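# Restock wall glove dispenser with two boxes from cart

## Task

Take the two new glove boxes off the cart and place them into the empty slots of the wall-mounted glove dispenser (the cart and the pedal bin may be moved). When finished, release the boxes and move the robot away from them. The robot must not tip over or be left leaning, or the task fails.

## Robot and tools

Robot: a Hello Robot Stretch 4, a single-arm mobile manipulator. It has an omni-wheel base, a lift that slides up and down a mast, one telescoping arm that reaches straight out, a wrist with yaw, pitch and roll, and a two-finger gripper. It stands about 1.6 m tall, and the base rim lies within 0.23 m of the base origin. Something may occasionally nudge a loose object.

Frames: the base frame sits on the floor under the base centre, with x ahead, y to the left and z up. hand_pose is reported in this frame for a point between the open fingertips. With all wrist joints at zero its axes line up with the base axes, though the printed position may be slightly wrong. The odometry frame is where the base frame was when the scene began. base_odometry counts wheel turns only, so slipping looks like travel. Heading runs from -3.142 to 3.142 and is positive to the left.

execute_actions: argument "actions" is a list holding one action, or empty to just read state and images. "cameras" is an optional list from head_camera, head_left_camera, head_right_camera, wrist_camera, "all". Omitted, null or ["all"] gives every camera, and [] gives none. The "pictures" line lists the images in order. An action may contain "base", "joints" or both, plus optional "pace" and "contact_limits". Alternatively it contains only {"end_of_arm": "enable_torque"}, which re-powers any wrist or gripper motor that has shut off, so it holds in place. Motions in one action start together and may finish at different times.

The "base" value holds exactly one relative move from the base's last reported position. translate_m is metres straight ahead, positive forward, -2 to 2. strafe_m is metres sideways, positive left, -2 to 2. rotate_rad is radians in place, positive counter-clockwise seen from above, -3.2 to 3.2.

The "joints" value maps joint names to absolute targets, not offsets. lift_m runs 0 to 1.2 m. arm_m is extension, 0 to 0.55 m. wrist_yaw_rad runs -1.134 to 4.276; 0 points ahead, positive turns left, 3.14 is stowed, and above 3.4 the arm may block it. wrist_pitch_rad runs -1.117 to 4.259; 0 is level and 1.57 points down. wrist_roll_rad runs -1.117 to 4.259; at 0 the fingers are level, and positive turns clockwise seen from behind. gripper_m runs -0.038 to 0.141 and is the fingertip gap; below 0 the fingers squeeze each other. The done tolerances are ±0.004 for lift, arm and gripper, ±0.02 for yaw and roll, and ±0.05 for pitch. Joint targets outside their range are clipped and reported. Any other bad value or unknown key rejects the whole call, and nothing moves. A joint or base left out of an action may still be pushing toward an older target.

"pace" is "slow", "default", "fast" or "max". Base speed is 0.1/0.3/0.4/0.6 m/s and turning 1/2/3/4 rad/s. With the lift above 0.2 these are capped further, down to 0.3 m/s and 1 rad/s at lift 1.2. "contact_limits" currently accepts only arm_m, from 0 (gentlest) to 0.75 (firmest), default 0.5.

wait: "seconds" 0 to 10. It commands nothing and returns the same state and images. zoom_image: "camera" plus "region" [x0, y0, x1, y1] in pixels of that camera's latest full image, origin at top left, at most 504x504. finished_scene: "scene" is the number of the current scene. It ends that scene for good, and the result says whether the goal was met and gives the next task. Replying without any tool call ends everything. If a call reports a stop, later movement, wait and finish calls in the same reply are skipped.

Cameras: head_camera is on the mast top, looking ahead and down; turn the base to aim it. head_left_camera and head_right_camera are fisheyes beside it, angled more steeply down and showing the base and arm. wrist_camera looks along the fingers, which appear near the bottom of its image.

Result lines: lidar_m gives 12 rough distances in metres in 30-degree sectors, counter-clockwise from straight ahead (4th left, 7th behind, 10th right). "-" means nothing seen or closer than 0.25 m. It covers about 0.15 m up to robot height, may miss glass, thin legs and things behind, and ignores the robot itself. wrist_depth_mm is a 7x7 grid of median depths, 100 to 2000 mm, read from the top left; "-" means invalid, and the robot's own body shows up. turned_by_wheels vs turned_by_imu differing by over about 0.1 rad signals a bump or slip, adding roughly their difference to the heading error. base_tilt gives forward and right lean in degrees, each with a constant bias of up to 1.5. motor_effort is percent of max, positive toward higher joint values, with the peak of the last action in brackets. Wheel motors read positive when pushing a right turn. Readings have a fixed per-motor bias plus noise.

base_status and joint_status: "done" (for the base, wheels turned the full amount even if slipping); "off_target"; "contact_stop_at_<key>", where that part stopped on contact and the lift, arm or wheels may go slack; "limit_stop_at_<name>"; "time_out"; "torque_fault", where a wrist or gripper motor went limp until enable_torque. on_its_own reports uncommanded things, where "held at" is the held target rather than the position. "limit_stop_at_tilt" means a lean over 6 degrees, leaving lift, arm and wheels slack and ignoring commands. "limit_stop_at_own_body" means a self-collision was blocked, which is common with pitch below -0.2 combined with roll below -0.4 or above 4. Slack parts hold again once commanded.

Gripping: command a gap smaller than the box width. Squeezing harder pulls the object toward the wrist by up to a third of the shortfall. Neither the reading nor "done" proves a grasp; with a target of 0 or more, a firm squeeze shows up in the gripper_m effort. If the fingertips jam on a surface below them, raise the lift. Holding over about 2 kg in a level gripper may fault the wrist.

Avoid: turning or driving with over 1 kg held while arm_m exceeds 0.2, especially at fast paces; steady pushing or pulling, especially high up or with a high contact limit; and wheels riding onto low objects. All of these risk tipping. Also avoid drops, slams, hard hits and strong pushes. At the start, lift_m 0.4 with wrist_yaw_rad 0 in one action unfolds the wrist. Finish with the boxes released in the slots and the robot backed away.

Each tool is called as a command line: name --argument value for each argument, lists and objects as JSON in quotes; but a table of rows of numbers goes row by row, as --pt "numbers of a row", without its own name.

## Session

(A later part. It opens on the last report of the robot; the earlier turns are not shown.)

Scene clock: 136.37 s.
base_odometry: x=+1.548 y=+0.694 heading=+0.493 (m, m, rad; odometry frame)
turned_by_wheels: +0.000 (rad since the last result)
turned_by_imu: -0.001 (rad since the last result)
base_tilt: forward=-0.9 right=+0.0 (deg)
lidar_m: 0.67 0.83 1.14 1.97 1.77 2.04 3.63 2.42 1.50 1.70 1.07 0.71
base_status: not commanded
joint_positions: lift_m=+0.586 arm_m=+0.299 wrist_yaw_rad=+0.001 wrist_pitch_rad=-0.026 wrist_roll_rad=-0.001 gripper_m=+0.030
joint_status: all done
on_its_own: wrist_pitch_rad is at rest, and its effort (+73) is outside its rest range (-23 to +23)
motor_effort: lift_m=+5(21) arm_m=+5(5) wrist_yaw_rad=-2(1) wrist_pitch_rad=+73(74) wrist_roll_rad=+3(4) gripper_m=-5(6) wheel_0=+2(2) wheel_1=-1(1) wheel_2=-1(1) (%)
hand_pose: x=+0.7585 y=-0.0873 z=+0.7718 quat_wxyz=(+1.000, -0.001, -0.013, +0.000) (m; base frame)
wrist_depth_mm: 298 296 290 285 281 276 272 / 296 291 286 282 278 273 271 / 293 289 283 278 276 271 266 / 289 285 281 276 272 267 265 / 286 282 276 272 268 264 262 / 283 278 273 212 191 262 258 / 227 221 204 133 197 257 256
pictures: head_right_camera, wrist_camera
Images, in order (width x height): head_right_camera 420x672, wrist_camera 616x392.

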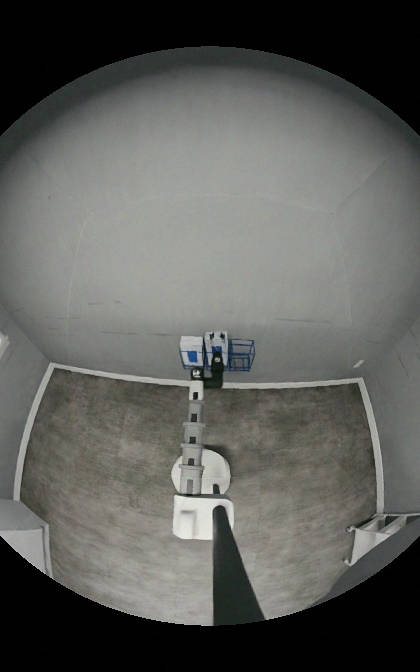

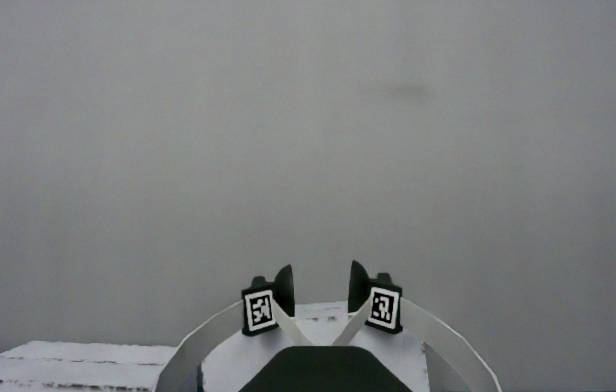

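execute_actions --actions '[{"joints":{"lift_m":0.64}}]' --cameras '[]'

execute_actions --actions '[{"joints":{"arm_m":0.0,"lift_m":0.5}}]' --cameras '["head_camera","wrist_camera"]'

zoom_image --camera "head_camera" --region '[160, 325, 300, 415]'

Scene clock: 139.97 s.
base_odometry: x=+1.548 y=+0.694 heading=+0.493 (m, m, rad; odometry frame)
turned_by_wheels: +0.000 (rad since the last result)
turned_by_imu: -0.002 (rad since the last result)
base_tilt: forward=-0.9 right=+0.0 (deg)
lidar_m: 0.68 0.81 1.14 1.97 1.76 2.04 3.62 2.41 1.50 1.72 1.09 0.71
base_status: not commanded
joint_positions: lift_m=+0.640 arm_m=+0.299 wrist_yaw_rad=+0.001 wrist_pitch_rad=+0.002 wrist_roll_rad=+0.000 gripper_m=+0.030
joint_status: all done
motor_effort: lift_m=+22(19) arm_m=+5(5) wrist_yaw_rad=-2(2) wrist_pitch_rad=-7(73) wrist_roll_rad=+0(4) gripper_m=-2(6) wheel_0=+2(2) wheel_1=-1(1) wheel_2=-1(1) (%)
hand_pose: x=+0.7586 y=-0.0873 z=+0.8174 quat_wxyz=(+1.000, +0.000, +0.001, +0.000) (m; base frame)
wrist_depth_mm: 289 285 281 277 272 268 264 / 287 283 279 274 271 266 264 / 286 282 278 274 270 266 264 / 286 283 277 273 268 266 262 / 286 281 276 272 268 265 262 / 283 279 276 270 194 263 260 / 283 278 210 138 220 260 260
pictures: none
No camera images: the call's "cameras" was empty. Leave "cameras" out to get every camera's image.

Scene clock: 141.97 s.
base_odometry: x=+1.548 y=+0.694 heading=+0.493 (m, m, rad; odometry frame)
turned_by_wheels: +0.000 (rad since the last result)
turned_by_imu: -0.001 (rad since the last result)
base_tilt: forward=-0.8 right=+0.0 (deg)
lidar_m: 0.68 0.83 1.17 1.96 1.77 2.05 3.61 2.39 1.51 1.72 1.09 0.71
base_status: not commanded
joint_positions: lift_m=+0.500 arm_m=+0.002 wrist_yaw_rad=+0.000 wrist_pitch_rad=+0.002 wrist_roll_rad=+0.000 gripper_m=+0.030
joint_status: all done
motor_effort: lift_m=+15(17) arm_m=-5(5) wrist_yaw_rad=+0(8) wrist_pitch_rad=-9(43) wrist_roll_rad=+1(3) gripper_m=-2(7) wheel_0=+1(2) wheel_1=-1(2) wheel_2=-1(1) (%)
hand_pose: x=+0.4610 y=-0.0874 z=+0.6778 quat_wxyz=(+1.000, +0.000, +0.001, +0.000) (m; base frame)
wrist_depth_mm: 609 597 591 585 569 564 554 / 603 597 591 580 569 564 554 / 597 597 585 574 569 559 554 / 603 591 580 488 564 559 549 / 597 597 492 484 564 559 544 / 591 591 492 477 195 554 544 / 597 585 469 138 554 455 544
pictures: head_camera, wrist_camera
Images, in order (width x height): head_camera 420x560, wrist_camera 616x392.

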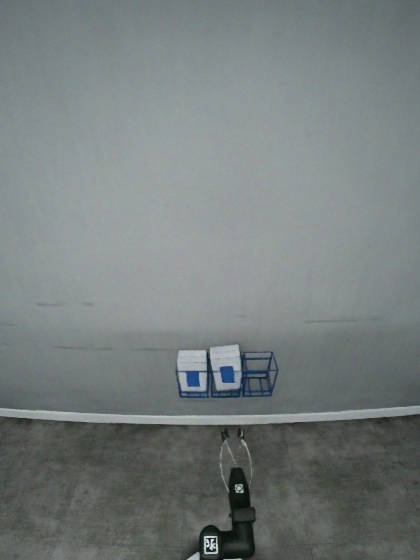

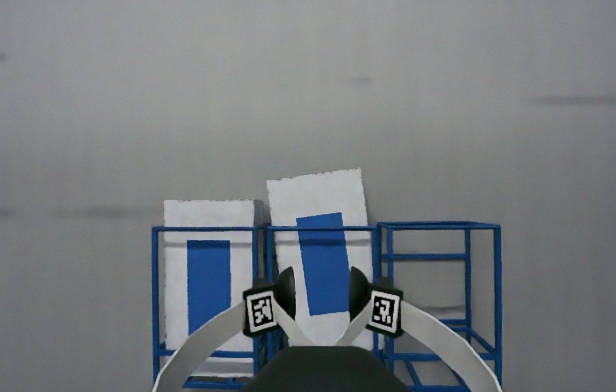

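Region (160, 325, 300, 415) of head_camera's 420x560 image, scaled by 3.600, with more detail than that image has; it fills the top 324 rows of this view, and the rest is white.

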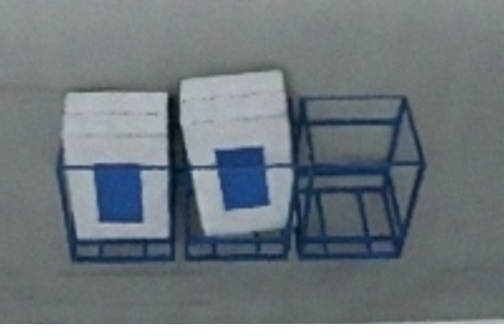

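execute_actions --actions '[{"base":{"strafe_m":-0.13},"joints":{"lift_m":0.42,"gripper_m":0.0}}]' --cameras '[]'

execute_actions --actions '[{"joints":{"arm_m":0.29},"pace":"slow"}]' --cameras '["head_camera","wrist_camera"]'

Scene clock: 149.00 s.
base_odometry: x=+1.609 y=+0.579 heading=+0.493 (m, m, rad; odometry frame)
turned_by_wheels: +0.000 (rad since the last result)
turned_by_imu: -0.002 (rad since the last result)
base_tilt: forward=-0.9 right=+0.0 (deg)
lidar_m: 0.67 0.72 1.15 2.09 1.88 2.24 3.62 1.68 1.40 1.58 1.08 0.80
base_status: done
joint_positions: lift_m=+0.420 arm_m=+0.002 wrist_yaw_rad=+0.000 wrist_pitch_rad=+0.002 wrist_roll_rad=+0.000 gripper_m=+0.000
joint_status: all done
motor_effort: lift_m=+14(17) arm_m=-5(5) wrist_yaw_rad=+0(0) wrist_pitch_rad=-7(7) wrist_roll_rad=+1(0) gripper_m=-7(5) wheel_0=+1(11) wheel_1=-3(10) wheel_2=+0(0) (%)
hand_pose: x=+0.4610 y=-0.0874 z=+0.5978 quat_wxyz=(+1.000, +0.000, +0.001, +0.000) (m; base frame)
wrist_depth_mm: 609 603 585 585 569 564 549 / 603 591 585 574 564 559 549 / 603 591 492 574 569 554 549 / 603 500 492 569 564 554 549 / 597 496 492 564 564 554 544 / 591 500 504 201 190 549 549 / 591 591 569 145 559 549 539
pictures: none
No camera images: the call's "cameras" was empty. Leave "cameras" out to get every camera's image.

Scene clock: 153.17 s.
base_odometry: x=+1.609 y=+0.579 heading=+0.493 (m, m, rad; odometry frame)
turned_by_wheels: +0.000 (rad since the last result)
turned_by_imu: -0.002 (rad since the last result)
base_tilt: forward=-0.9 right=-0.1 (deg)
lidar_m: 0.68 0.73 1.17 2.10 1.86 2.25 3.64 1.64 1.41 1.59 1.11 0.82
base_status: not commanded
joint_positions: lift_m=+0.420 arm_m=+0.289 wrist_yaw_rad=+0.000 wrist_pitch_rad=+0.002 wrist_roll_rad=+0.000 gripper_m=+0.000
joint_status: all done
motor_effort: lift_m=+15(15) arm_m=+5(6) wrist_yaw_rad=+0(0) wrist_pitch_rad=-6(5) wrist_roll_rad=+2(1) gripper_m=-5(9) wheel_0=+1(1) wheel_1=-3(3) wheel_2=+0(0) (%)
hand_pose: x=+0.7485 y=-0.0874 z=+0.5978 quat_wxyz=(+1.000, +0.000, +0.001, +0.000) (m; base frame)
wrist_depth_mm: 202 198 286 283 279 276 272 / 200 198 231 281 277 272 271 / 200 197 210 279 278 272 268 / 200 197 198 278 277 272 268 / 199 196 196 278 276 271 267 / 198 196 193 202 189 270 267 / 199 196 173 144 268 167 266
pictures: head_camera, wrist_camera
Images, in order (width x height): head_camera 420x560, wrist_camera 616x392.

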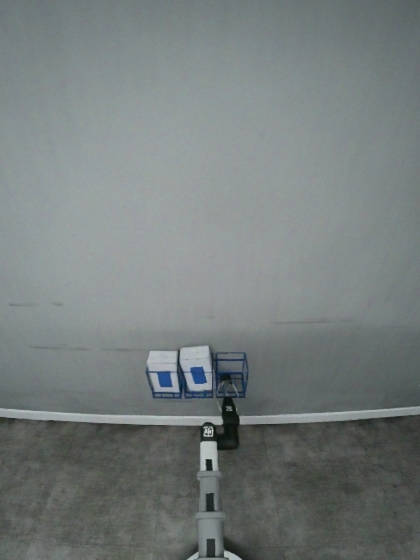

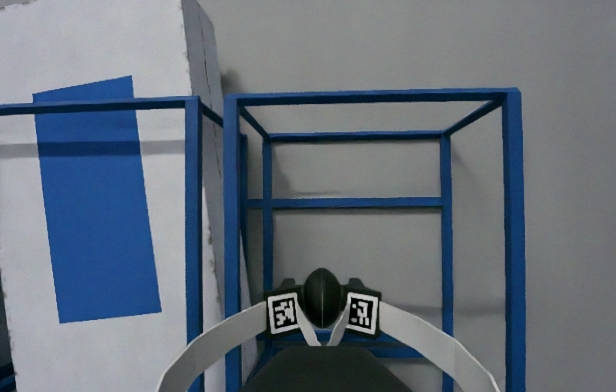

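execute_actions --actions '[{"joints":{"arm_m":0.315,"lift_m":0.4},"pace":"slow"}]' --cameras '[]'

execute_actions --actions '[{"joints":{"wrist_yaw_rad":0.25}}]' --cameras '["head_camera","wrist_camera"]'

Scene clock: 156.97 s.
base_odometry: x=+1.609 y=+0.579 heading=+0.493 (m, m, rad; odometry frame)
turned_by_wheels: +0.000 (rad since the last result)
turned_by_imu: -0.002 (rad since the last result)
base_tilt: forward=-0.9 right=+0.0 (deg)
lidar_m: 0.69 0.72 1.16 2.09 1.86 2.23 3.62 1.65 1.40 1.60 1.11 0.82
base_status: not commanded
joint_positions: lift_m=+0.400 arm_m=+0.314 wrist_yaw_rad=-0.002 wrist_pitch_rad=+0.002 wrist_roll_rad=+0.000 gripper_m=+0.000
joint_status: all done
motor_effort: lift_m=+14(13) arm_m=+6(5) wrist_yaw_rad=+4(5) wrist_pitch_rad=-9(7) wrist_roll_rad=+1(2) gripper_m=-5(5) wheel_0=+1(1) wheel_1=-3(3) wheel_2=+0(0) (%)
hand_pose: x=+0.7732 y=-0.0880 z=+0.5779 quat_wxyz=(+1.000, +0.000, +0.001, -0.001) (m; base frame)
wrist_depth_mm: 174 173 260 256 253 250 247 / 174 172 193 256 252 249 195 / 174 172 185 256 252 249 195 / 173 171 174 253 252 247 195 / 173 171 170 254 250 247 195 / 173 171 169 201 190 246 195 / 172 170 148 140 248 241 193
pictures: none
No camera images: the call's "cameras" was empty. Leave "cameras" out to get every camera's image.

Scene clock: 157.93 s.
base_odometry: x=+1.609 y=+0.579 heading=+0.490 (m, m, rad; odometry frame)
turned_by_wheels: -0.003 (rad since the last result)
turned_by_imu: -0.044 (rad since the last result)
base_tilt: forward=-0.9 right=+0.0 (deg)
lidar_m: 0.67 0.69 1.10 2.10 1.89 2.17 3.65 2.33 1.39 1.58 1.11 0.82
base_status: not commanded
joint_positions: lift_m=+0.400 arm_m=+0.314 wrist_yaw_rad=+0.234 wrist_pitch_rad=+0.001 wrist_roll_rad=+0.000 gripper_m=+0.000
joint_status: all done
on_its_own: wrist_yaw_rad is at rest, and its effort (+47) is outside its rest range (-13 to +13)
motor_effort: lift_m=+15(14) arm_m=+5(6) wrist_yaw_rad=+47(91) wrist_pitch_rad=-7(7) wrist_roll_rad=+0(1) gripper_m=-7(15) wheel_0=-13(18) wheel_1=-4(5) wheel_2=-20(26) (%)
hand_pose: x=+0.7859 y=-0.0182 z=+0.5781 quat_wxyz=(+0.993, +0.000, +0.001, +0.117) (m; base frame)
wrist_depth_mm: 181 169 185 240 227 216 206 / 181 171 193 240 229 216 208 / 182 170 198 240 227 213 206 / 181 170 189 238 226 216 206 / 181 170 179 238 227 214 206 / 181 169 163 203 190 213 206 / 180 169 144 135 221 200 205
pictures: head_camera, wrist_camera
Images, in order (width x height): head_camera 420x560, wrist_camera 616x392.

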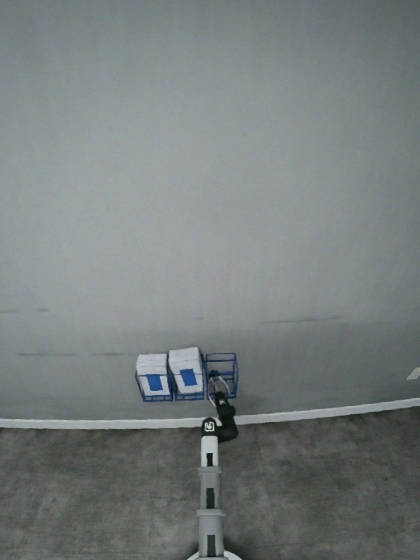

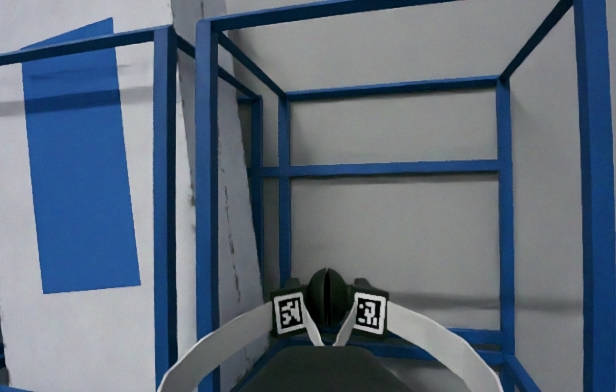

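execute_actions --actions '[{"joints":{"wrist_yaw_rad":0,"arm_m":0.15},"base":{"rotate_rad":0.044}}]' --cameras '[]'

execute_actions --actions '[{"base":{"strafe_m":0.11},"joints":{"gripper_m":0.02}}]' --cameras '[]'

execute_actions --actions '[{"joints":{"arm_m":0.3},"pace":"slow","contact_limits":{"arm_m":0.2}}]' --cameras '["head_camera","wrist_camera"]'

Scene clock: 165.00 s.
base_odometry: x=+1.609 y=+0.579 heading=+0.534 (m, m, rad; odometry frame)
turned_by_wheels: +0.044 (rad since the last result)
turned_by_imu: +0.042 (rad since the last result)
base_tilt: forward=-0.9 right=-0.1 (deg)
lidar_m: 0.66 0.73 1.15 2.11 1.89 2.25 3.64 1.61 1.41 1.57 1.10 0.78
base_status: done
joint_positions: lift_m=+0.400 arm_m=+0.151 wrist_yaw_rad=+0.000 wrist_pitch_rad=+0.002 wrist_roll_rad=+0.000 gripper_m=+0.000
joint_status: all done
motor_effort: lift_m=+14(14) arm_m=-5(6) wrist_yaw_rad=+0(42) wrist_pitch_rad=-6(8) wrist_roll_rad=+0(1) gripper_m=-10(12) wheel_0=+1(20) wheel_1=-2(10) wheel_2=-2(21) (%)
hand_pose: x=+0.6103 y=-0.0874 z=+0.5779 quat_wxyz=(+1.000, +0.000, +0.001, +0.000) (m; base frame)
wrist_depth_mm: 436 430 424 418 413 407 399 / 433 336 334 415 410 404 399 / 342 332 330 413 407 399 397 / 342 332 329 413 404 399 397 / 340 334 329 410 404 399 394 / 338 353 327 201 189 399 394 / 382 421 303 144 402 394 392
pictures: none
No camera images: the call's "cameras" was empty. Leave "cameras" out to get every camera's image.

Scene clock: 166.53 s.
base_odometry: x=+1.553 y=+0.673 heading=+0.534 (m, m, rad; odometry frame)
turned_by_wheels: +0.000 (rad since the last result)
turned_by_imu: -0.001 (rad since the last result)
base_tilt: forward=-0.8 right=+0.0 (deg)
lidar_m: 0.66 0.82 1.16 2.00 1.80 2.09 3.61 2.39 1.49 1.69 1.10 0.71
base_status: done
joint_positions: lift_m=+0.400 arm_m=+0.151 wrist_yaw_rad=+0.000 wrist_pitch_rad=+0.002 wrist_roll_rad=+0.000 gripper_m=+0.020
joint_status: all done
motor_effort: lift_m=+15(14) arm_m=-5(5) wrist_yaw_rad=+0(0) wrist_pitch_rad=-6(8) wrist_roll_rad=+0(1) gripper_m=-6(3) wheel_0=-2(9) wheel_1=+0(10) wheel_2=+0(2) (%)
hand_pose: x=+0.6103 y=-0.0874 z=+0.5779 quat_wxyz=(+1.000, +0.000, +0.001, +0.000) (m; base frame)
wrist_depth_mm: 439 433 427 418 413 410 407 / 439 433 334 327 415 407 402 / 389 340 330 327 404 404 402 / 387 338 330 325 407 404 397 / 387 338 329 327 407 402 399 / 342 336 312 211 193 399 394 / 430 421 324 140 332 296 392
pictures: none
No camera images: the call's "cameras" was empty. Leave "cameras" out to get every camera's image.

Scene clock: 168.23 s.
base_odometry: x=+1.553 y=+0.673 heading=+0.534 (m, m, rad; odometry frame)
turned_by_wheels: +0.000 (rad since the last result)
turned_by_imu: -0.001 (rad since the last result)
base_tilt: forward=-0.9 right=+0.0 (deg)
lidar_m: 0.67 0.81 1.15 2.01 1.80 2.06 3.60 2.37 1.51 1.70 1.09 0.70
base_status: not commanded
joint_positions: lift_m=+0.400 arm_m=+0.222 wrist_yaw_rad=-0.007 wrist_pitch_rad=+0.001 wrist_roll_rad=+0.000 gripper_m=+0.020
joint_status: arm_m contact_stop (moved +0.071 of +0.149)
on_its_own: arm_m is slack since a contact_stop (your +0.300 is given up); wrist_yaw_rad is at rest, and its effort (+21) is outside its rest range (-13 to +13)
motor_effort: lift_m=+15(14) arm_m=+0(14) wrist_yaw_rad=+21(57) wrist_pitch_rad=-5(5) wrist_roll_rad=+0(0) gripper_m=-3(5) wheel_0=-1(2) wheel_1=+0(0) wheel_2=-3(9) (%)
contact_limits: arm_m 0.2
hand_pose: x=+0.6810 y=-0.0895 z=+0.5781 quat_wxyz=(+1.000, +0.000, +0.001, -0.004) (m; base frame)
wrist_depth_mm: 362 357 262 257 343 340 338 / 270 266 260 256 342 338 336 / 267 266 258 256 338 338 334 / 267 265 259 255 340 338 334 / 266 265 257 255 338 336 332 / 265 264 256 210 191 332 330 / 265 262 289 137 282 229 317
pictures: head_camera, wrist_camera
Images, in order (width x height): head_camera 420x560, wrist_camera 616x392.

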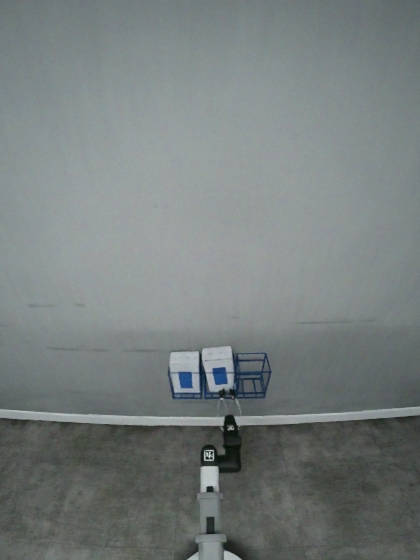

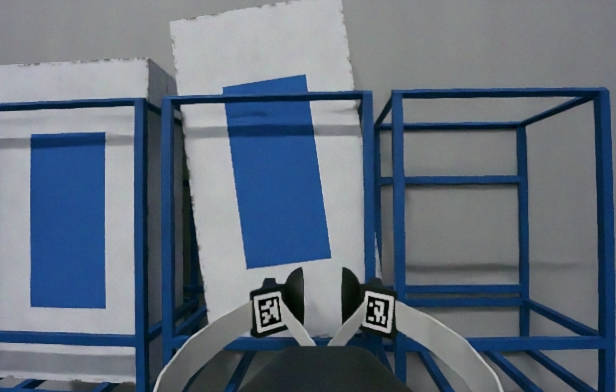

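execute_actions --actions '[{"joints":{"arm_m":0.2}}]' --cameras '[]'

execute_actions --actions '[{"base":{"strafe_m":0.03},"joints":{"gripper_m":0.0,"lift_m":0.41}}]' --cameras '[]'

execute_actions --actions '[{"joints":{"arm_m":0.31},"pace":"slow","contact_limits":{"arm_m":0.3}}]' --cameras '["wrist_camera"]'

Scene clock: 172.10 s.
base_odometry: x=+1.553 y=+0.673 heading=+0.534 (m, m, rad; odometry frame)
turned_by_wheels: +0.000 (rad since the last result)
turned_by_imu: -0.001 (rad since the last result)
base_tilt: forward=-0.9 right=+0.0 (deg)
lidar_m: 0.65 0.81 1.18 1.99 1.79 2.10 3.62 2.38 1.50 1.69 1.09 0.71
base_status: not commanded
joint_positions: lift_m=+0.400 arm_m=+0.201 wrist_yaw_rad=+0.000 wrist_pitch_rad=+0.002 wrist_roll_rad=+0.000 gripper_m=+0.020
joint_status: all done
motor_effort: lift_m=+15(15) arm_m=-5(8) wrist_yaw_rad=+1(20) wrist_pitch_rad=-4(8) wrist_roll_rad=+0(1) gripper_m=+0(3) wheel_0=-1(1) wheel_1=+0(0) wheel_2=-2(3) (%)
hand_pose: x=+0.6603 y=-0.0875 z=+0.5780 quat_wxyz=(+1.000, +0.000, +0.001, +0.000) (m; base frame)
wrist_depth_mm: 387 382 373 279 364 359 353 / 294 290 281 277 362 355 355 / 291 289 279 277 357 357 351 / 293 287 281 277 355 355 351 / 290 286 279 276 355 355 349 / 290 286 262 211 193 347 349 / 290 283 277 140 272 268 349
pictures: none
No camera images: the call's "cameras" was empty. Leave "cameras" out to get every camera's image.

Scene clock: 173.03 s.
base_odometry: x=+1.538 y=+0.699 heading=+0.534 (m, m, rad; odometry frame)
turned_by_wheels: +0.000 (rad since the last result)
turned_by_imu: -0.001 (rad since the last result)
base_tilt: forward=-0.8 right=+0.0 (deg)
lidar_m: 0.68 0.81 1.15 1.96 1.78 2.04 3.62 2.42 1.50 1.72 1.10 0.71
base_status: done
joint_positions: lift_m=+0.410 arm_m=+0.201 wrist_yaw_rad=+0.000 wrist_pitch_rad=+0.002 wrist_roll_rad=+0.000 gripper_m=+0.000
joint_status: all done
motor_effort: lift_m=+22(22) arm_m=-5(5) wrist_yaw_rad=+1(1) wrist_pitch_rad=-8(6) wrist_roll_rad=-1(1) gripper_m=-10(6) wheel_0=-2(9) wheel_1=+1(10) wheel_2=+0(1) (%)
hand_pose: x=+0.6603 y=-0.0875 z=+0.5874 quat_wxyz=(+1.000, +0.000, +0.001, +0.000) (m; base frame)
wrist_depth_mm: 387 382 375 368 364 359 355 / 387 291 286 278 362 357 355 / 293 289 279 277 274 355 349 / 291 287 279 277 273 355 349 / 290 287 286 277 273 355 349 / 289 286 279 201 189 349 349 / 289 285 262 144 256 251 338
pictures: none
No camera images: the call's "cameras" was empty. Leave "cameras" out to get every camera's image.

Scene clock: 174.70 s.
base_odometry: x=+1.538 y=+0.699 heading=+0.533 (m, m, rad; odometry frame)
turned_by_wheels: +0.000 (rad since the last result)
turned_by_imu: -0.001 (rad since the last result)
base_tilt: forward=-0.9 right=+0.0 (deg)
lidar_m: 0.67 0.82 1.15 1.96 1.77 2.04 3.61 2.42 1.53 1.71 1.10 0.70
base_status: not commanded
joint_positions: lift_m=+0.410 arm_m=+0.259 wrist_yaw_rad=-0.006 wrist_pitch_rad=+0.002 wrist_roll_rad=+0.000 gripper_m=+0.000
joint_status: arm_m contact_stop (moved +0.058 of +0.109)
on_its_own: arm_m is slack since a contact_stop (your +0.310 is given up); wrist_yaw_rad is at rest, and its effort (+16) is outside its rest range (-13 to +13)
motor_effort: lift_m=+22(21) arm_m=+0(19) wrist_yaw_rad=+16(50) wrist_pitch_rad=-8(9) wrist_roll_rad=+0(0) gripper_m=-6(8) wheel_0=-1(2) wheel_1=+1(1) wheel_2=-4(9) (%)
contact_limits: arm_m 0.3
hand_pose: x=+0.7179 y=-0.0890 z=+0.5872 quat_wxyz=(+1.000, +0.000, +0.001, -0.003) (m; base frame)
wrist_depth_mm: 324 319 314 239 304 304 300 / 231 228 240 237 236 301 298 / 230 229 239 237 234 300 298 / 230 227 240 236 234 298 297 / 229 227 249 235 233 300 296 / 229 226 247 203 189 298 296 / 228 216 201 135 224 291 293
pictures: wrist_camera
Images, in order (width x height): wrist_camera 616x392.

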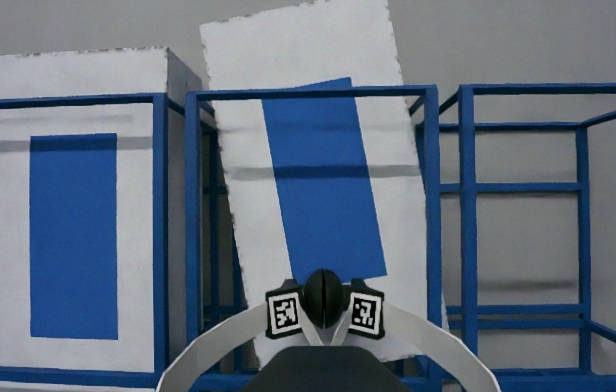

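execute_actions --actions '[{"joints":{"arm_m":0.24,"lift_m":0.445}}]' --cameras '[]'

execute_actions --actions '[{"joints":{"arm_m":0.33},"pace":"slow","contact_limits":{"arm_m":0.3}}]' --cameras '["wrist_camera"]'

Scene clock: 177.47 s.
base_odometry: x=+1.538 y=+0.699 heading=+0.533 (m, m, rad; odometry frame)
turned_by_wheels: +0.000 (rad since the last result)
turned_by_imu: -0.001 (rad since the last result)
base_tilt: forward=-0.9 right=+0.0 (deg)
lidar_m: 0.67 0.79 1.15 1.98 1.77 2.03 3.61 2.41 1.52 1.71 1.12 0.71
base_status: not commanded
joint_positions: lift_m=+0.445 arm_m=+0.241 wrist_yaw_rad=+0.000 wrist_pitch_rad=+0.002 wrist_roll_rad=+0.000 gripper_m=+0.000
joint_status: all done
motor_effort: lift_m=+22(25) arm_m=-5(5) wrist_yaw_rad=+1(16) wrist_pitch_rad=-8(8) wrist_roll_rad=+0(0) gripper_m=-7(9) wheel_0=-1(1) wheel_1=+0(0) wheel_2=-3(4) (%)
hand_pose: x=+0.7002 y=-0.0876 z=+0.6222 quat_wxyz=(+1.000, +0.000, +0.001, +0.000) (m; base frame)
wrist_depth_mm: 343 340 332 330 325 319 315 / 343 340 332 255 320 319 317 / 250 246 258 254 253 317 314 / 250 246 256 254 251 315 312 / 249 245 256 254 250 315 312 / 248 245 224 202 190 315 310 / 247 244 220 144 247 310 309
pictures: none
No camera images: the call's "cameras" was empty. Leave "cameras" out to get every camera's image.

Scene clock: 178.70 s.
base_odometry: x=+1.538 y=+0.699 heading=+0.534 (m, m, rad; odometry frame)
turned_by_wheels: +0.000 (rad since the last result)
turned_by_imu: +0.000 (rad since the last result)
base_tilt: forward=-0.8 right=+0.0 (deg)
lidar_m: 0.68 0.81 1.17 1.95 1.78 2.03 3.62 2.43 1.51 1.72 1.10 0.72
base_status: not commanded
joint_positions: lift_m=+0.445 arm_m=+0.259 wrist_yaw_rad=-0.002 wrist_pitch_rad=+0.002 wrist_roll_rad=+0.000 gripper_m=+0.000
joint_status: arm_m contact_stop (moved +0.018 of +0.089)
on_its_own: arm_m is slack since a contact_stop (your +0.330 is given up)
motor_effort: lift_m=+22(22) arm_m=+0(18) wrist_yaw_rad=+6(39) wrist_pitch_rad=-7(7) wrist_roll_rad=+1(0) gripper_m=-5(4) wheel_0=+1(1) wheel_1=+0(1) wheel_2=-3(8) (%)
contact_limits: arm_m 0.3
hand_pose: x=+0.7182 y=-0.0880 z=+0.6224 quat_wxyz=(+1.000, +0.000, +0.001, -0.001) (m; base frame)
wrist_depth_mm: 324 320 314 310 306 301 297 / 324 319 312 238 236 301 298 / 232 228 240 237 235 300 298 / 230 228 240 236 234 300 297 / 230 227 242 236 232 297 294 / 229 226 238 201 189 297 293 / 228 225 236 144 230 289 291
pictures: wrist_camera
Images, in order (width x height): wrist_camera 616x392.

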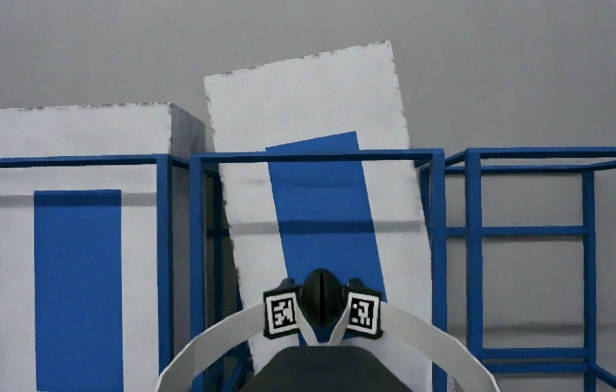

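execute_actions --actions '[{"joints":{"arm_m":0.25,"lift_m":0.405}}]' --cameras '[]'

execute_actions --actions '[{"joints":{"arm_m":0.263},"pace":"slow","contact_limits":{"arm_m":0.6}}]' --cameras '[]'

execute_actions --actions '[{"base":{"strafe_m":0.035},"pace":"slow"}]' --cameras '["wrist_camera"]'

Scene clock: 181.60 s.
base_odometry: x=+1.538 y=+0.699 heading=+0.534 (m, m, rad; odometry frame)
turned_by_wheels: +0.000 (rad since the last result)
turned_by_imu: -0.001 (rad since the last result)
base_tilt: forward=-0.8 right=+0.0 (deg)
lidar_m: 0.68 0.78 1.14 1.98 1.80 2.05 3.63 2.39 1.52 1.72 1.08 0.69
base_status: not commanded
joint_positions: lift_m=+0.405 arm_m=+0.251 wrist_yaw_rad=-0.001 wrist_pitch_rad=+0.002 wrist_roll_rad=+0.000 gripper_m=+0.000
joint_status: all done
motor_effort: lift_m=+15(19) arm_m=-4(6) wrist_yaw_rad=+1(6) wrist_pitch_rad=-6(7) wrist_roll_rad=+0(0) gripper_m=-6(4) wheel_0=+1(1) wheel_1=+0(0) wheel_2=-3(3) (%)
hand_pose: x=+0.7102 y=-0.0876 z=+0.5830 quat_wxyz=(+1.000, +0.000, +0.001, +0.000) (m; base frame)
wrist_depth_mm: 332 329 325 247 312 310 306 / 241 237 248 245 243 307 306 / 240 237 247 245 241 307 304 / 237 236 246 245 240 304 301 / 239 236 264 244 240 304 303 / 238 235 241 201 189 301 301 / 237 233 208 144 221 296 300
pictures: none
No camera images: the call's "cameras" was empty. Leave "cameras" out to get every camera's image.

Scene clock: 182.60 s.
base_odometry: x=+1.538 y=+0.699 heading=+0.534 (m, m, rad; odometry frame)
turned_by_wheels: +0.000 (rad since the last result)
turned_by_imu: +0.000 (rad since the last result)
base_tilt: forward=-0.8 right=-0.1 (deg)
lidar_m: 0.68 0.83 1.17 1.97 1.78 2.04 3.62 2.39 1.50 1.71 1.09 0.69
base_status: not commanded
joint_positions: lift_m=+0.405 arm_m=+0.262 wrist_yaw_rad=-0.003 wrist_pitch_rad=+0.002 wrist_roll_rad=+0.000 gripper_m=+0.000
joint_status: all done
motor_effort: lift_m=+15(15) arm_m=+8(8) wrist_yaw_rad=+8(7) wrist_pitch_rad=-8(4) wrist_roll_rad=+0(1) gripper_m=-8(6) wheel_0=+1(1) wheel_1=+0(0) wheel_2=-3(3) (%)
contact_limits: arm_m 0.6
hand_pose: x=+0.7207 y=-0.0882 z=+0.5830 quat_wxyz=(+1.000, +0.000, +0.001, -0.001) (m; base frame)
wrist_depth_mm: 320 317 239 236 234 298 296 / 230 226 237 235 233 298 296 / 229 226 237 235 231 297 294 / 228 226 236 235 230 296 293 / 227 224 243 234 229 296 293 / 227 224 241 203 190 287 291 / 224 223 198 144 196 191 291
pictures: none
No camera images: the call's "cameras" was empty. Leave "cameras" out to get every camera's image.

Scene clock: 184.00 s.
base_odometry: x=+1.520 y=+0.729 heading=+0.533 (m, m, rad; odometry frame)
turned_by_wheels: -0.001 (rad since the last result)
turned_by_imu: -0.002 (rad since the last result)
base_tilt: forward=-0.8 right=+0.0 (deg)
lidar_m: 0.66 0.82 1.15 1.92 1.73 1.99 3.61 2.46 1.56 1.76 1.08 0.70
base_status: done
joint_positions: lift_m=+0.405 arm_m=+0.262 wrist_yaw_rad=-0.013 wrist_pitch_rad=+0.002 wrist_roll_rad=+0.000 gripper_m=+0.000
joint_status: not commanded
on_its_own: wrist_yaw_rad is at rest, and its effort (+36) is outside its rest range (-13 to +13)
motor_effort: lift_m=+14(15) arm_m=+7(8) wrist_yaw_rad=+36(38) wrist_pitch_rad=-8(5) wrist_roll_rad=+0(1) gripper_m=-6(6) wheel_0=-10(11) wheel_1=+2(9) wheel_2=-3(3) (%)
hand_pose: x=+0.7200 y=-0.0910 z=+0.5829 quat_wxyz=(+1.000, +0.000, +0.001, -0.006) (m; base frame)
wrist_depth_mm: 319 317 312 236 232 304 300 / 229 225 225 236 233 301 301 / 228 225 224 236 232 231 300 / 227 224 224 236 231 229 297 / 226 224 222 235 231 229 296 / 224 223 221 203 191 228 297 / 224 223 199 145 230 192 294
pictures: wrist_camera
Images, in order (width x height): wrist_camera 616x392.

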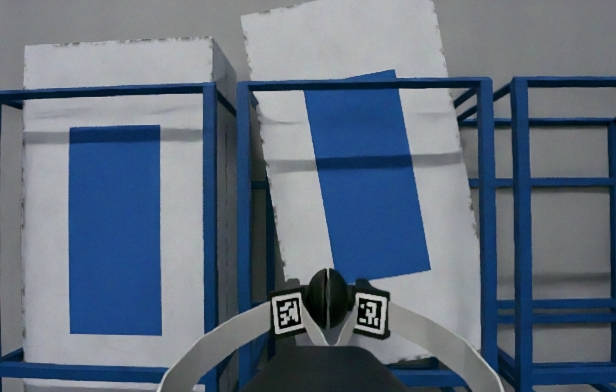

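execute_actions --actions '[{"joints":{"arm_m":0.1}}]' --cameras '[]'

execute_actions --actions '[{"base":{"strafe_m":-0.045},"joints":{"lift_m":0.62,"gripper_m":0.14,"wrist_roll_rad":-0.16}}]' --cameras '[]'

execute_actions --actions '[{"joints":{"arm_m":0.295}}]' --cameras '[]'

execute_actions --actions '[{"joints":{"lift_m":0.575},"pace":"slow"}]' --cameras '["wrist_camera","head_right_camera"]'

Scene clock: 190.13 s.
base_odometry: x=+1.520 y=+0.729 heading=+0.533 (m, m, rad; odometry frame)
turned_by_wheels: +0.001 (rad since the last result)
turned_by_imu: -0.001 (rad since the last result)
base_tilt: forward=-0.8 right=+0.0 (deg)
lidar_m: 0.67 0.82 1.16 1.93 1.75 1.99 3.61 2.49 1.55 1.75 1.08 0.72
base_status: not commanded
joint_positions: lift_m=+0.405 arm_m=+0.101 wrist_yaw_rad=+0.000 wrist_pitch_rad=+0.002 wrist_roll_rad=+0.000 gripper_m=+0.000
joint_status: all done
motor_effort: lift_m=+15(15) arm_m=-5(5) wrist_yaw_rad=+0(36) wrist_pitch_rad=-7(9) wrist_roll_rad=+0(1) gripper_m=-4(4) wheel_0=-4(10) wheel_1=+2(2) wheel_2=-2(3) (%)
hand_pose: x=+0.5603 y=-0.0874 z=+0.5829 quat_wxyz=(+1.000, +0.000, +0.001, +0.000) (m; base frame)
wrist_depth_mm: 496 488 480 477 466 459 459 / 496 488 477 473 466 459 455 / 492 484 389 397 394 459 455 / 492 484 389 394 392 452 452 / 488 480 387 394 392 455 449 / 488 480 384 201 189 449 449 / 488 477 362 144 459 353 445
pictures: none
No camera images: the call's "cameras" was empty. Leave "cameras" out to get every camera's image.

Scene clock: 192.50 s.
base_odometry: x=+1.543 y=+0.690 heading=+0.533 (m, m, rad; odometry frame)
turned_by_wheels: +0.000 (rad since the last result)
turned_by_imu: -0.001 (rad since the last result)
base_tilt: forward=-0.9 right=-0.1 (deg)
lidar_m: 0.67 0.81 1.14 1.98 1.78 2.05 3.61 2.37 1.52 1.71 1.10 0.70
base_status: done
joint_positions: lift_m=+0.620 arm_m=+0.101 wrist_yaw_rad=+0.000 wrist_pitch_rad=+0.002 wrist_roll_rad=-0.160 gripper_m=+0.140
joint_status: all done
motor_effort: lift_m=+22(23) arm_m=-5(5) wrist_yaw_rad=-1(0) wrist_pitch_rad=-8(7) wrist_roll_rad=-1(6) gripper_m=-3(4) wheel_0=+2(5) wheel_1=-1(10) wheel_2=+0(2) (%)
hand_pose: x=+0.5603 y=-0.0874 z=+0.7973 quat_wxyz=(+0.997, -0.080, +0.001, +0.000) (m; base frame)
wrist_depth_mm: 500 488 484 473 466 459 455 / 496 488 480 473 466 455 452 / 488 484 480 469 466 455 449 / 484 484 477 469 459 452 449 / 488 477 473 466 455 452 445 / 484 387 219 392 452 206 442 / 488 389 387 141 455 445 445
pictures: none
No camera images: the call's "cameras" was empty. Leave "cameras" out to get every camera's image.

Scene clock: 194.17 s.
base_odometry: x=+1.543 y=+0.690 heading=+0.533 (m, m, rad; odometry frame)
turned_by_wheels: +0.000 (rad since the last result)
turned_by_imu: -0.001 (rad since the last result)
base_tilt: forward=-0.9 right=+0.0 (deg)
lidar_m: 0.68 0.82 1.15 1.98 1.80 2.04 3.60 2.40 1.53 1.71 1.09 0.71
base_status: not commanded
joint_positions: lift_m=+0.620 arm_m=+0.294 wrist_yaw_rad=+0.000 wrist_pitch_rad=+0.002 wrist_roll_rad=-0.160 gripper_m=+0.140
joint_status: all done
motor_effort: lift_m=+22(22) arm_m=+5(6) wrist_yaw_rad=-1(0) wrist_pitch_rad=-8(8) wrist_roll_rad=-1(0) gripper_m=-2(1) wheel_0=+2(2) wheel_1=-1(1) wheel_2=+0(0) (%)
hand_pose: x=+0.7535 y=-0.0874 z=+0.7973 quat_wxyz=(+0.997, -0.080, +0.001, +0.000) (m; base frame)
wrist_depth_mm: 289 283 279 274 270 267 264 / 287 282 278 274 272 265 264 / 286 281 277 273 270 265 263 / 285 281 276 272 267 264 262 / 285 279 274 271 267 264 260 / 281 278 219 270 266 207 258 / 202 207 200 141 264 260 258
pictures: none
No camera images: the call's "cameras" was empty. Leave "cameras" out to get every camera's image.

Scene clock: 195.40 s.
base_odometry: x=+1.543 y=+0.690 heading=+0.533 (m, m, rad; odometry frame)
turned_by_wheels: +0.000 (rad since the last result)
turned_by_imu: +0.000 (rad since the last result)
base_tilt: forward=-0.9 right=+0.0 (deg)
lidar_m: 0.67 0.82 1.15 1.99 1.76 2.06 3.61 2.41 1.52 1.70 1.10 0.71
base_status: not commanded
joint_positions: lift_m=+0.576 arm_m=+0.294 wrist_yaw_rad=+0.003 wrist_pitch_rad=-0.022 wrist_roll_rad=-0.153 gripper_m=+0.140
joint_status: all done
on_its_own: wrist_pitch_rad is at rest, and its effort (+61) is outside its rest range (-23 to +23); wrist_roll_rad is at rest, and its effort (-18) is outside its rest range (-13 to +13)
motor_effort: lift_m=+7(21) arm_m=+5(5) wrist_yaw_rad=-9(9) wrist_pitch_rad=+61(64) wrist_roll_rad=-18(18) gripper_m=-2(3) wheel_0=+2(2) wheel_1=-1(1) wheel_2=+0(0) (%)
hand_pose: x=+0.7537 y=-0.0866 z=+0.7604 quat_wxyz=(+0.997, -0.077, -0.011, +0.001) (m; base frame)
wrist_depth_mm: 296 293 287 282 279 274 271 / 293 287 283 281 276 271 267 / 290 285 282 276 272 270 266 / 287 282 277 274 271 266 263 / 285 281 276 271 267 263 259 / 208 210 201 199 196 206 257 / 190 189 200 140 260 257 255
pictures: head_right_camera, wrist_camera
Images, in order (width x height): head_right_camera 420x672, wrist_camera 616x392.

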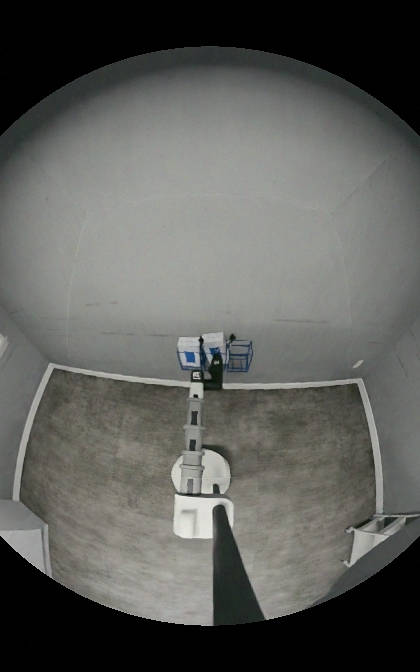

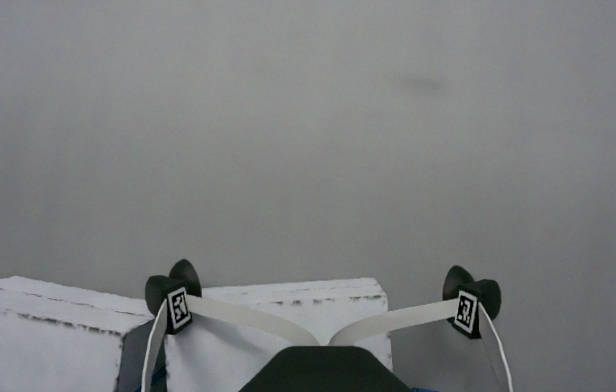

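execute_actions --actions '[{"joints":{"lift_m":0.59}}]' --cameras '[]'

execute_actions --actions '[{"base":{"strafe_m":-0.04},"pace":"slow"}]' --cameras '["wrist_camera","head_camera"]'

Scene clock: 198.53 s.
base_odometry: x=+1.543 y=+0.690 heading=+0.533 (m, m, rad; odometry frame)
turned_by_wheels: +0.000 (rad since the last result)
turned_by_imu: -0.001 (rad since the last result)
base_tilt: forward=-0.9 right=+0.0 (deg)
lidar_m: 0.68 0.82 1.17 1.99 1.79 2.05 3.61 2.42 1.50 1.71 1.11 0.71
base_status: not commanded
joint_positions: lift_m=+0.590 arm_m=+0.294 wrist_yaw_rad=+0.003 wrist_pitch_rad=-0.012 wrist_roll_rad=-0.156 gripper_m=+0.140
joint_status: all done
on_its_own: wrist_pitch_rad is at rest, and its effort (+33) is outside its rest range (-23 to +23)
motor_effort: lift_m=+18(19) arm_m=+5(5) wrist_yaw_rad=-8(9) wrist_pitch_rad=+33(60) wrist_roll_rad=-12(19) gripper_m=-5(4) wheel_0=+2(2) wheel_1=-1(2) wheel_2=+0(0) (%)
hand_pose: x=+0.7538 y=-0.0866 z=+0.7717 quat_wxyz=(+0.997, -0.078, -0.006, +0.001) (m; base frame)
wrist_depth_mm: 294 289 283 279 276 271 267 / 289 286 282 277 273 268 265 / 289 285 279 274 271 266 264 / 285 282 277 272 270 265 260 / 283 278 274 270 266 263 259 / 225 228 202 207 227 206 258 / 190 195 200 141 262 259 256
pictures: none
No camera images: the call's "cameras" was empty. Leave "cameras" out to get every camera's image.

Scene clock: 200.00 s.
base_odometry: x=+1.563 y=+0.656 heading=+0.536 (m, m, rad; odometry frame)
turned_by_wheels: +0.002 (rad since the last result)
turned_by_imu: +0.002 (rad since the last result)
base_tilt: forward=-0.9 right=+0.0 (deg)
lidar_m: 0.67 0.73 1.15 2.03 1.79 2.11 3.61 1.75 1.47 1.68 1.11 0.71
base_status: done
joint_positions: lift_m=+0.590 arm_m=+0.294 wrist_yaw_rad=+0.020 wrist_pitch_rad=-0.017 wrist_roll_rad=-0.152 gripper_m=+0.140
joint_status: not commanded
on_its_own: wrist_yaw_rad is at rest, and its effort (-57) is outside its rest range (-13 to +13); wrist_pitch_rad is at rest, and its effort (+47) is outside its rest range (-23 to +23); wrist_roll_rad is at rest, and its effort (-22) is outside its rest range (-13 to +13)
motor_effort: lift_m=+16(17) arm_m=+5(5) wrist_yaw_rad=-57(57) wrist_pitch_rad=+47(46) wrist_roll_rad=-22(21) gripper_m=-4(6) wheel_0=+20(19) wheel_1=+3(7) wheel_2=+6(7) (%)
hand_pose: x=+0.7551 y=-0.0817 z=+0.7733 quat_wxyz=(+0.997, -0.076, -0.009, +0.009) (m; base frame)
wrist_depth_mm: 300 294 286 279 273 267 262 / 298 289 283 277 270 265 260 / 294 287 281 273 268 262 256 / 291 285 279 272 265 259 255 / 287 282 276 268 263 257 253 / 241 202 211 206 258 206 251 / 193 199 196 135 256 252 248
pictures: head_camera, wrist_camera
Images, in order (width x height): head_camera 420x560, wrist_camera 616x392.

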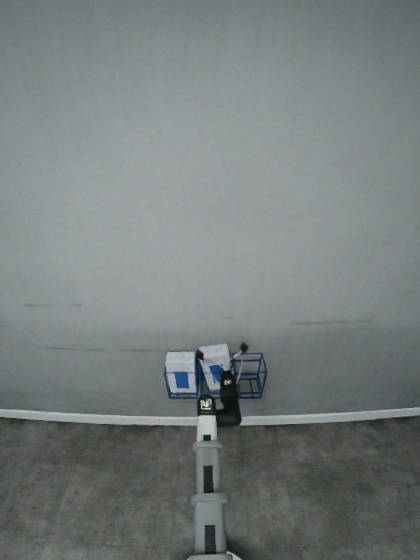

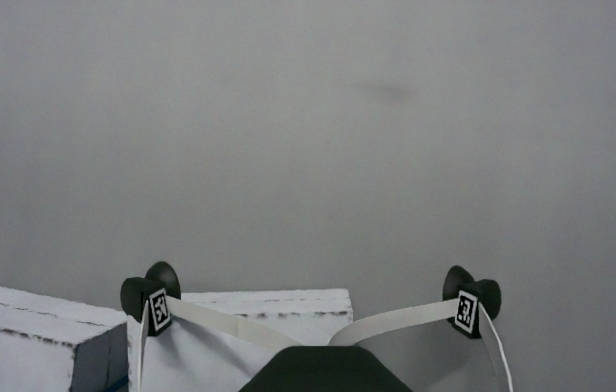

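execute_actions --actions '[{"base":{"strafe_m":0.03},"joints":{"gripper_m":0.06},"pace":"slow"}]' --cameras '["wrist_camera"]'

execute_actions --actions '[{"joints":{"lift_m":0.64},"pace":"slow"}]' --cameras '["wrist_camera","head_camera"]'

Scene clock: 206.30 s.
base_odometry: x=+1.547 y=+0.682 heading=+0.538 (m, m, rad; odometry frame)
turned_by_wheels: +0.002 (rad since the last result)
turned_by_imu: +0.000 (rad since the last result)
base_tilt: forward=-0.8 right=-0.1 (deg)
lidar_m: 0.67 0.81 1.16 1.99 1.79 2.09 3.61 2.38 1.50 1.68 1.08 0.70
base_status: done
joint_positions: lift_m=+0.590 arm_m=+0.294 wrist_yaw_rad=+0.017 wrist_pitch_rad=-0.014 wrist_roll_rad=-0.155 gripper_m=+0.060
joint_status: all done
on_its_own: wrist_yaw_rad is at rest, and its effort (-49) is outside its rest range (-13 to +13); wrist_pitch_rad is at rest, and its effort (+39) is outside its rest range (-23 to +23)
motor_effort: lift_m=+16(16) arm_m=+5(5) wrist_yaw_rad=-49(60) wrist_pitch_rad=+39(47) wrist_roll_rad=-13(21) gripper_m=-20(18) wheel_0=+11(20) wheel_1=+8(12) wheel_2=+8(7) (%)
hand_pose: x=+0.7549 y=-0.0825 z=+0.7725 quat_wxyz=(+0.997, -0.078, -0.008, +0.008) (m; base frame)
wrist_depth_mm: 300 293 286 279 273 267 263 / 296 291 285 277 271 265 260 / 294 287 281 274 268 263 259 / 290 285 279 271 266 260 256 / 289 282 276 270 264 258 255 / 233 277 193 220 198 255 252 / 191 190 200 140 257 252 250
pictures: wrist_camera
Images, in order (width x height): wrist_camera 616x392.

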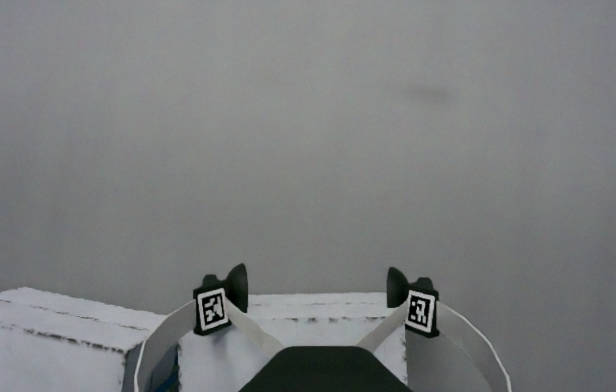

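Scene clock: 207.60 s.
base_odometry: x=+1.547 y=+0.682 heading=+0.537 (m, m, rad; odometry frame)
turned_by_wheels: -0.001 (rad since the last result)
turned_by_imu: -0.002 (rad since the last result)
base_tilt: forward=-0.9 right=+0.0 (deg)
lidar_m: 0.68 0.83 1.14 1.99 1.78 2.05 3.62 2.38 1.49 1.69 1.09 0.69
base_status: not commanded
joint_positions: lift_m=+0.640 arm_m=+0.294 wrist_yaw_rad=+0.001 wrist_pitch_rad=+0.002 wrist_roll_rad=-0.160 gripper_m=+0.060
joint_status: all done
motor_effort: lift_m=+22(25) arm_m=+5(5) wrist_yaw_rad=-2(48) wrist_pitch_rad=-5(42) wrist_roll_rad=-2(12) gripper_m=-7(15) wheel_0=+5(11) wheel_1=+5(8) wheel_2=+4(7) (%)
hand_pose: x=+0.7536 y=-0.0873 z=+0.8174 quat_wxyz=(+0.997, -0.080, +0.001, +0.000) (m; base frame)
wrist_depth_mm: 290 285 279 274 271 266 263 / 289 283 278 274 270 264 262 / 287 282 277 273 268 265 260 / 286 281 277 273 267 264 258 / 285 281 276 271 265 262 258 / 283 278 202 270 198 260 257 / 239 246 206 135 264 258 257
pictures: head_camera, wrist_camera
Images, in order (width x height): head_camera 420x560, wrist_camera 616x392.

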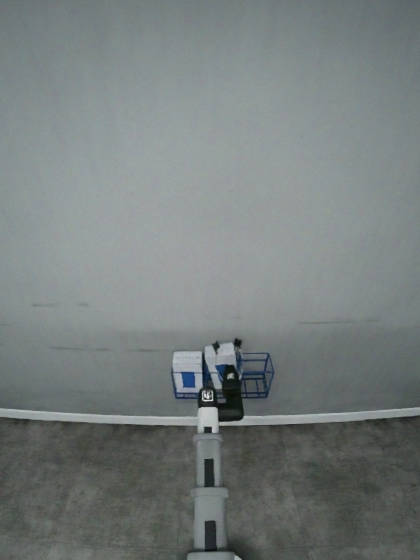

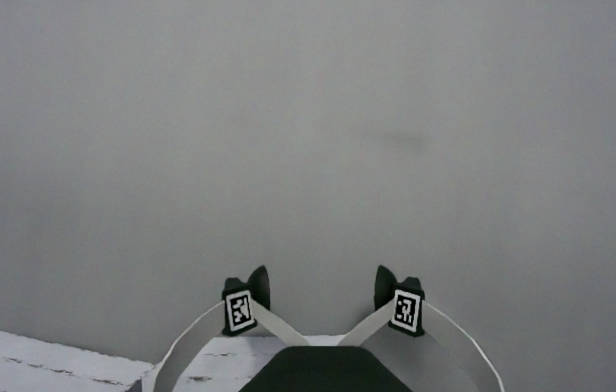

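execute_actions --actions '[{"joints":{"arm_m":0.0,"wrist_roll_rad":0,"gripper_m":0.14}}]' --cameras '[]'

execute_actions --actions '[{"joints":{"lift_m":0.36,"arm_m":0.08}}]' --cameras '["wrist_camera"]'

Scene clock: 215.03 s.
base_odometry: x=+1.547 y=+0.682 heading=+0.537 (m, m, rad; odometry frame)
turned_by_wheels: +0.000 (rad since the last result)
turned_by_imu: -0.002 (rad since the last result)
base_tilt: forward=-0.9 right=+0.0 (deg)
lidar_m: 0.68 0.81 1.15 1.99 1.80 2.04 3.60 2.37 1.50 1.70 1.06 0.70
base_status: not commanded
joint_positions: lift_m=+0.640 arm_m=+0.002 wrist_yaw_rad=+0.000 wrist_pitch_rad=+0.002 wrist_roll_rad=+0.000 gripper_m=+0.140
joint_status: all done
motor_effort: lift_m=+22(22) arm_m=-5(5) wrist_yaw_rad=+0(2) wrist_pitch_rad=-8(6) wrist_roll_rad=+3(3) gripper_m=-1(4) wheel_0=+5(5) wheel_1=+5(5) wheel_2=+4(4) (%)
hand_pose: x=+0.4610 y=-0.0874 z=+0.8173 quat_wxyz=(+1.000, +0.000, +0.001, +0.000) (m; base frame)
wrist_depth_mm: 603 591 585 574 569 554 549 / 603 591 580 569 564 559 549 / 597 591 580 569 559 554 544 / 603 585 580 569 559 554 549 / 597 585 580 564 559 549 544 / 597 585 220 492 549 207 539 / 591 580 488 141 549 544 539
pictures: none
No camera images: the call's "cameras" was empty. Leave "cameras" out to get every camera's image.

Scene clock: 217.23 s.
base_odometry: x=+1.547 y=+0.682 heading=+0.537 (m, m, rad; odometry frame)
turned_by_wheels: +0.000 (rad since the last result)
turned_by_imu: -0.001 (rad since the last result)
base_tilt: forward=-0.9 right=+0.0 (deg)
lidar_m: 0.67 0.82 1.13 1.98 1.80 2.07 3.61 2.38 1.51 1.70 1.09 0.71
base_status: not commanded
joint_positions: lift_m=+0.360 arm_m=+0.079 wrist_yaw_rad=+0.000 wrist_pitch_rad=+0.002 wrist_roll_rad=+0.000 gripper_m=+0.140
joint_status: all done
motor_effort: lift_m=+15(22) arm_m=+5(5) wrist_yaw_rad=+0(0) wrist_pitch_rad=-7(7) wrist_roll_rad=+0(1) gripper_m=+1(2) wheel_0=+5(4) wheel_1=+5(5) wheel_2=+4(4) (%)
hand_pose: x=+0.5385 y=-0.0874 z=+0.5379 quat_wxyz=(+1.000, +0.000, +0.001, +0.000) (m; base frame)
wrist_depth_mm: 521 512 500 496 488 480 473 / 512 508 427 421 484 477 473 / 517 415 415 418 480 477 473 / 512 413 413 418 480 473 466 / 512 415 410 418 473 473 469 / 512 504 219 484 375 208 469 / 512 504 496 140 477 469 466
pictures: wrist_camera
Images, in order (width x height): wrist_camera 616x392.

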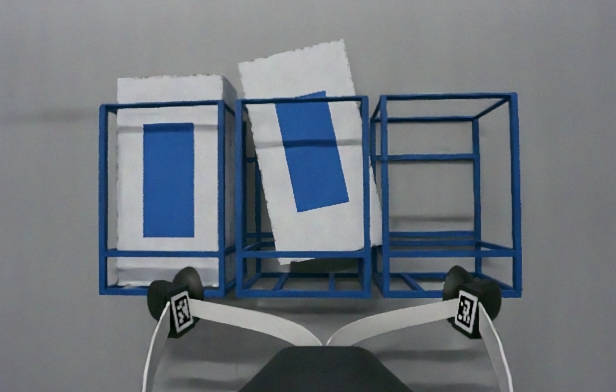

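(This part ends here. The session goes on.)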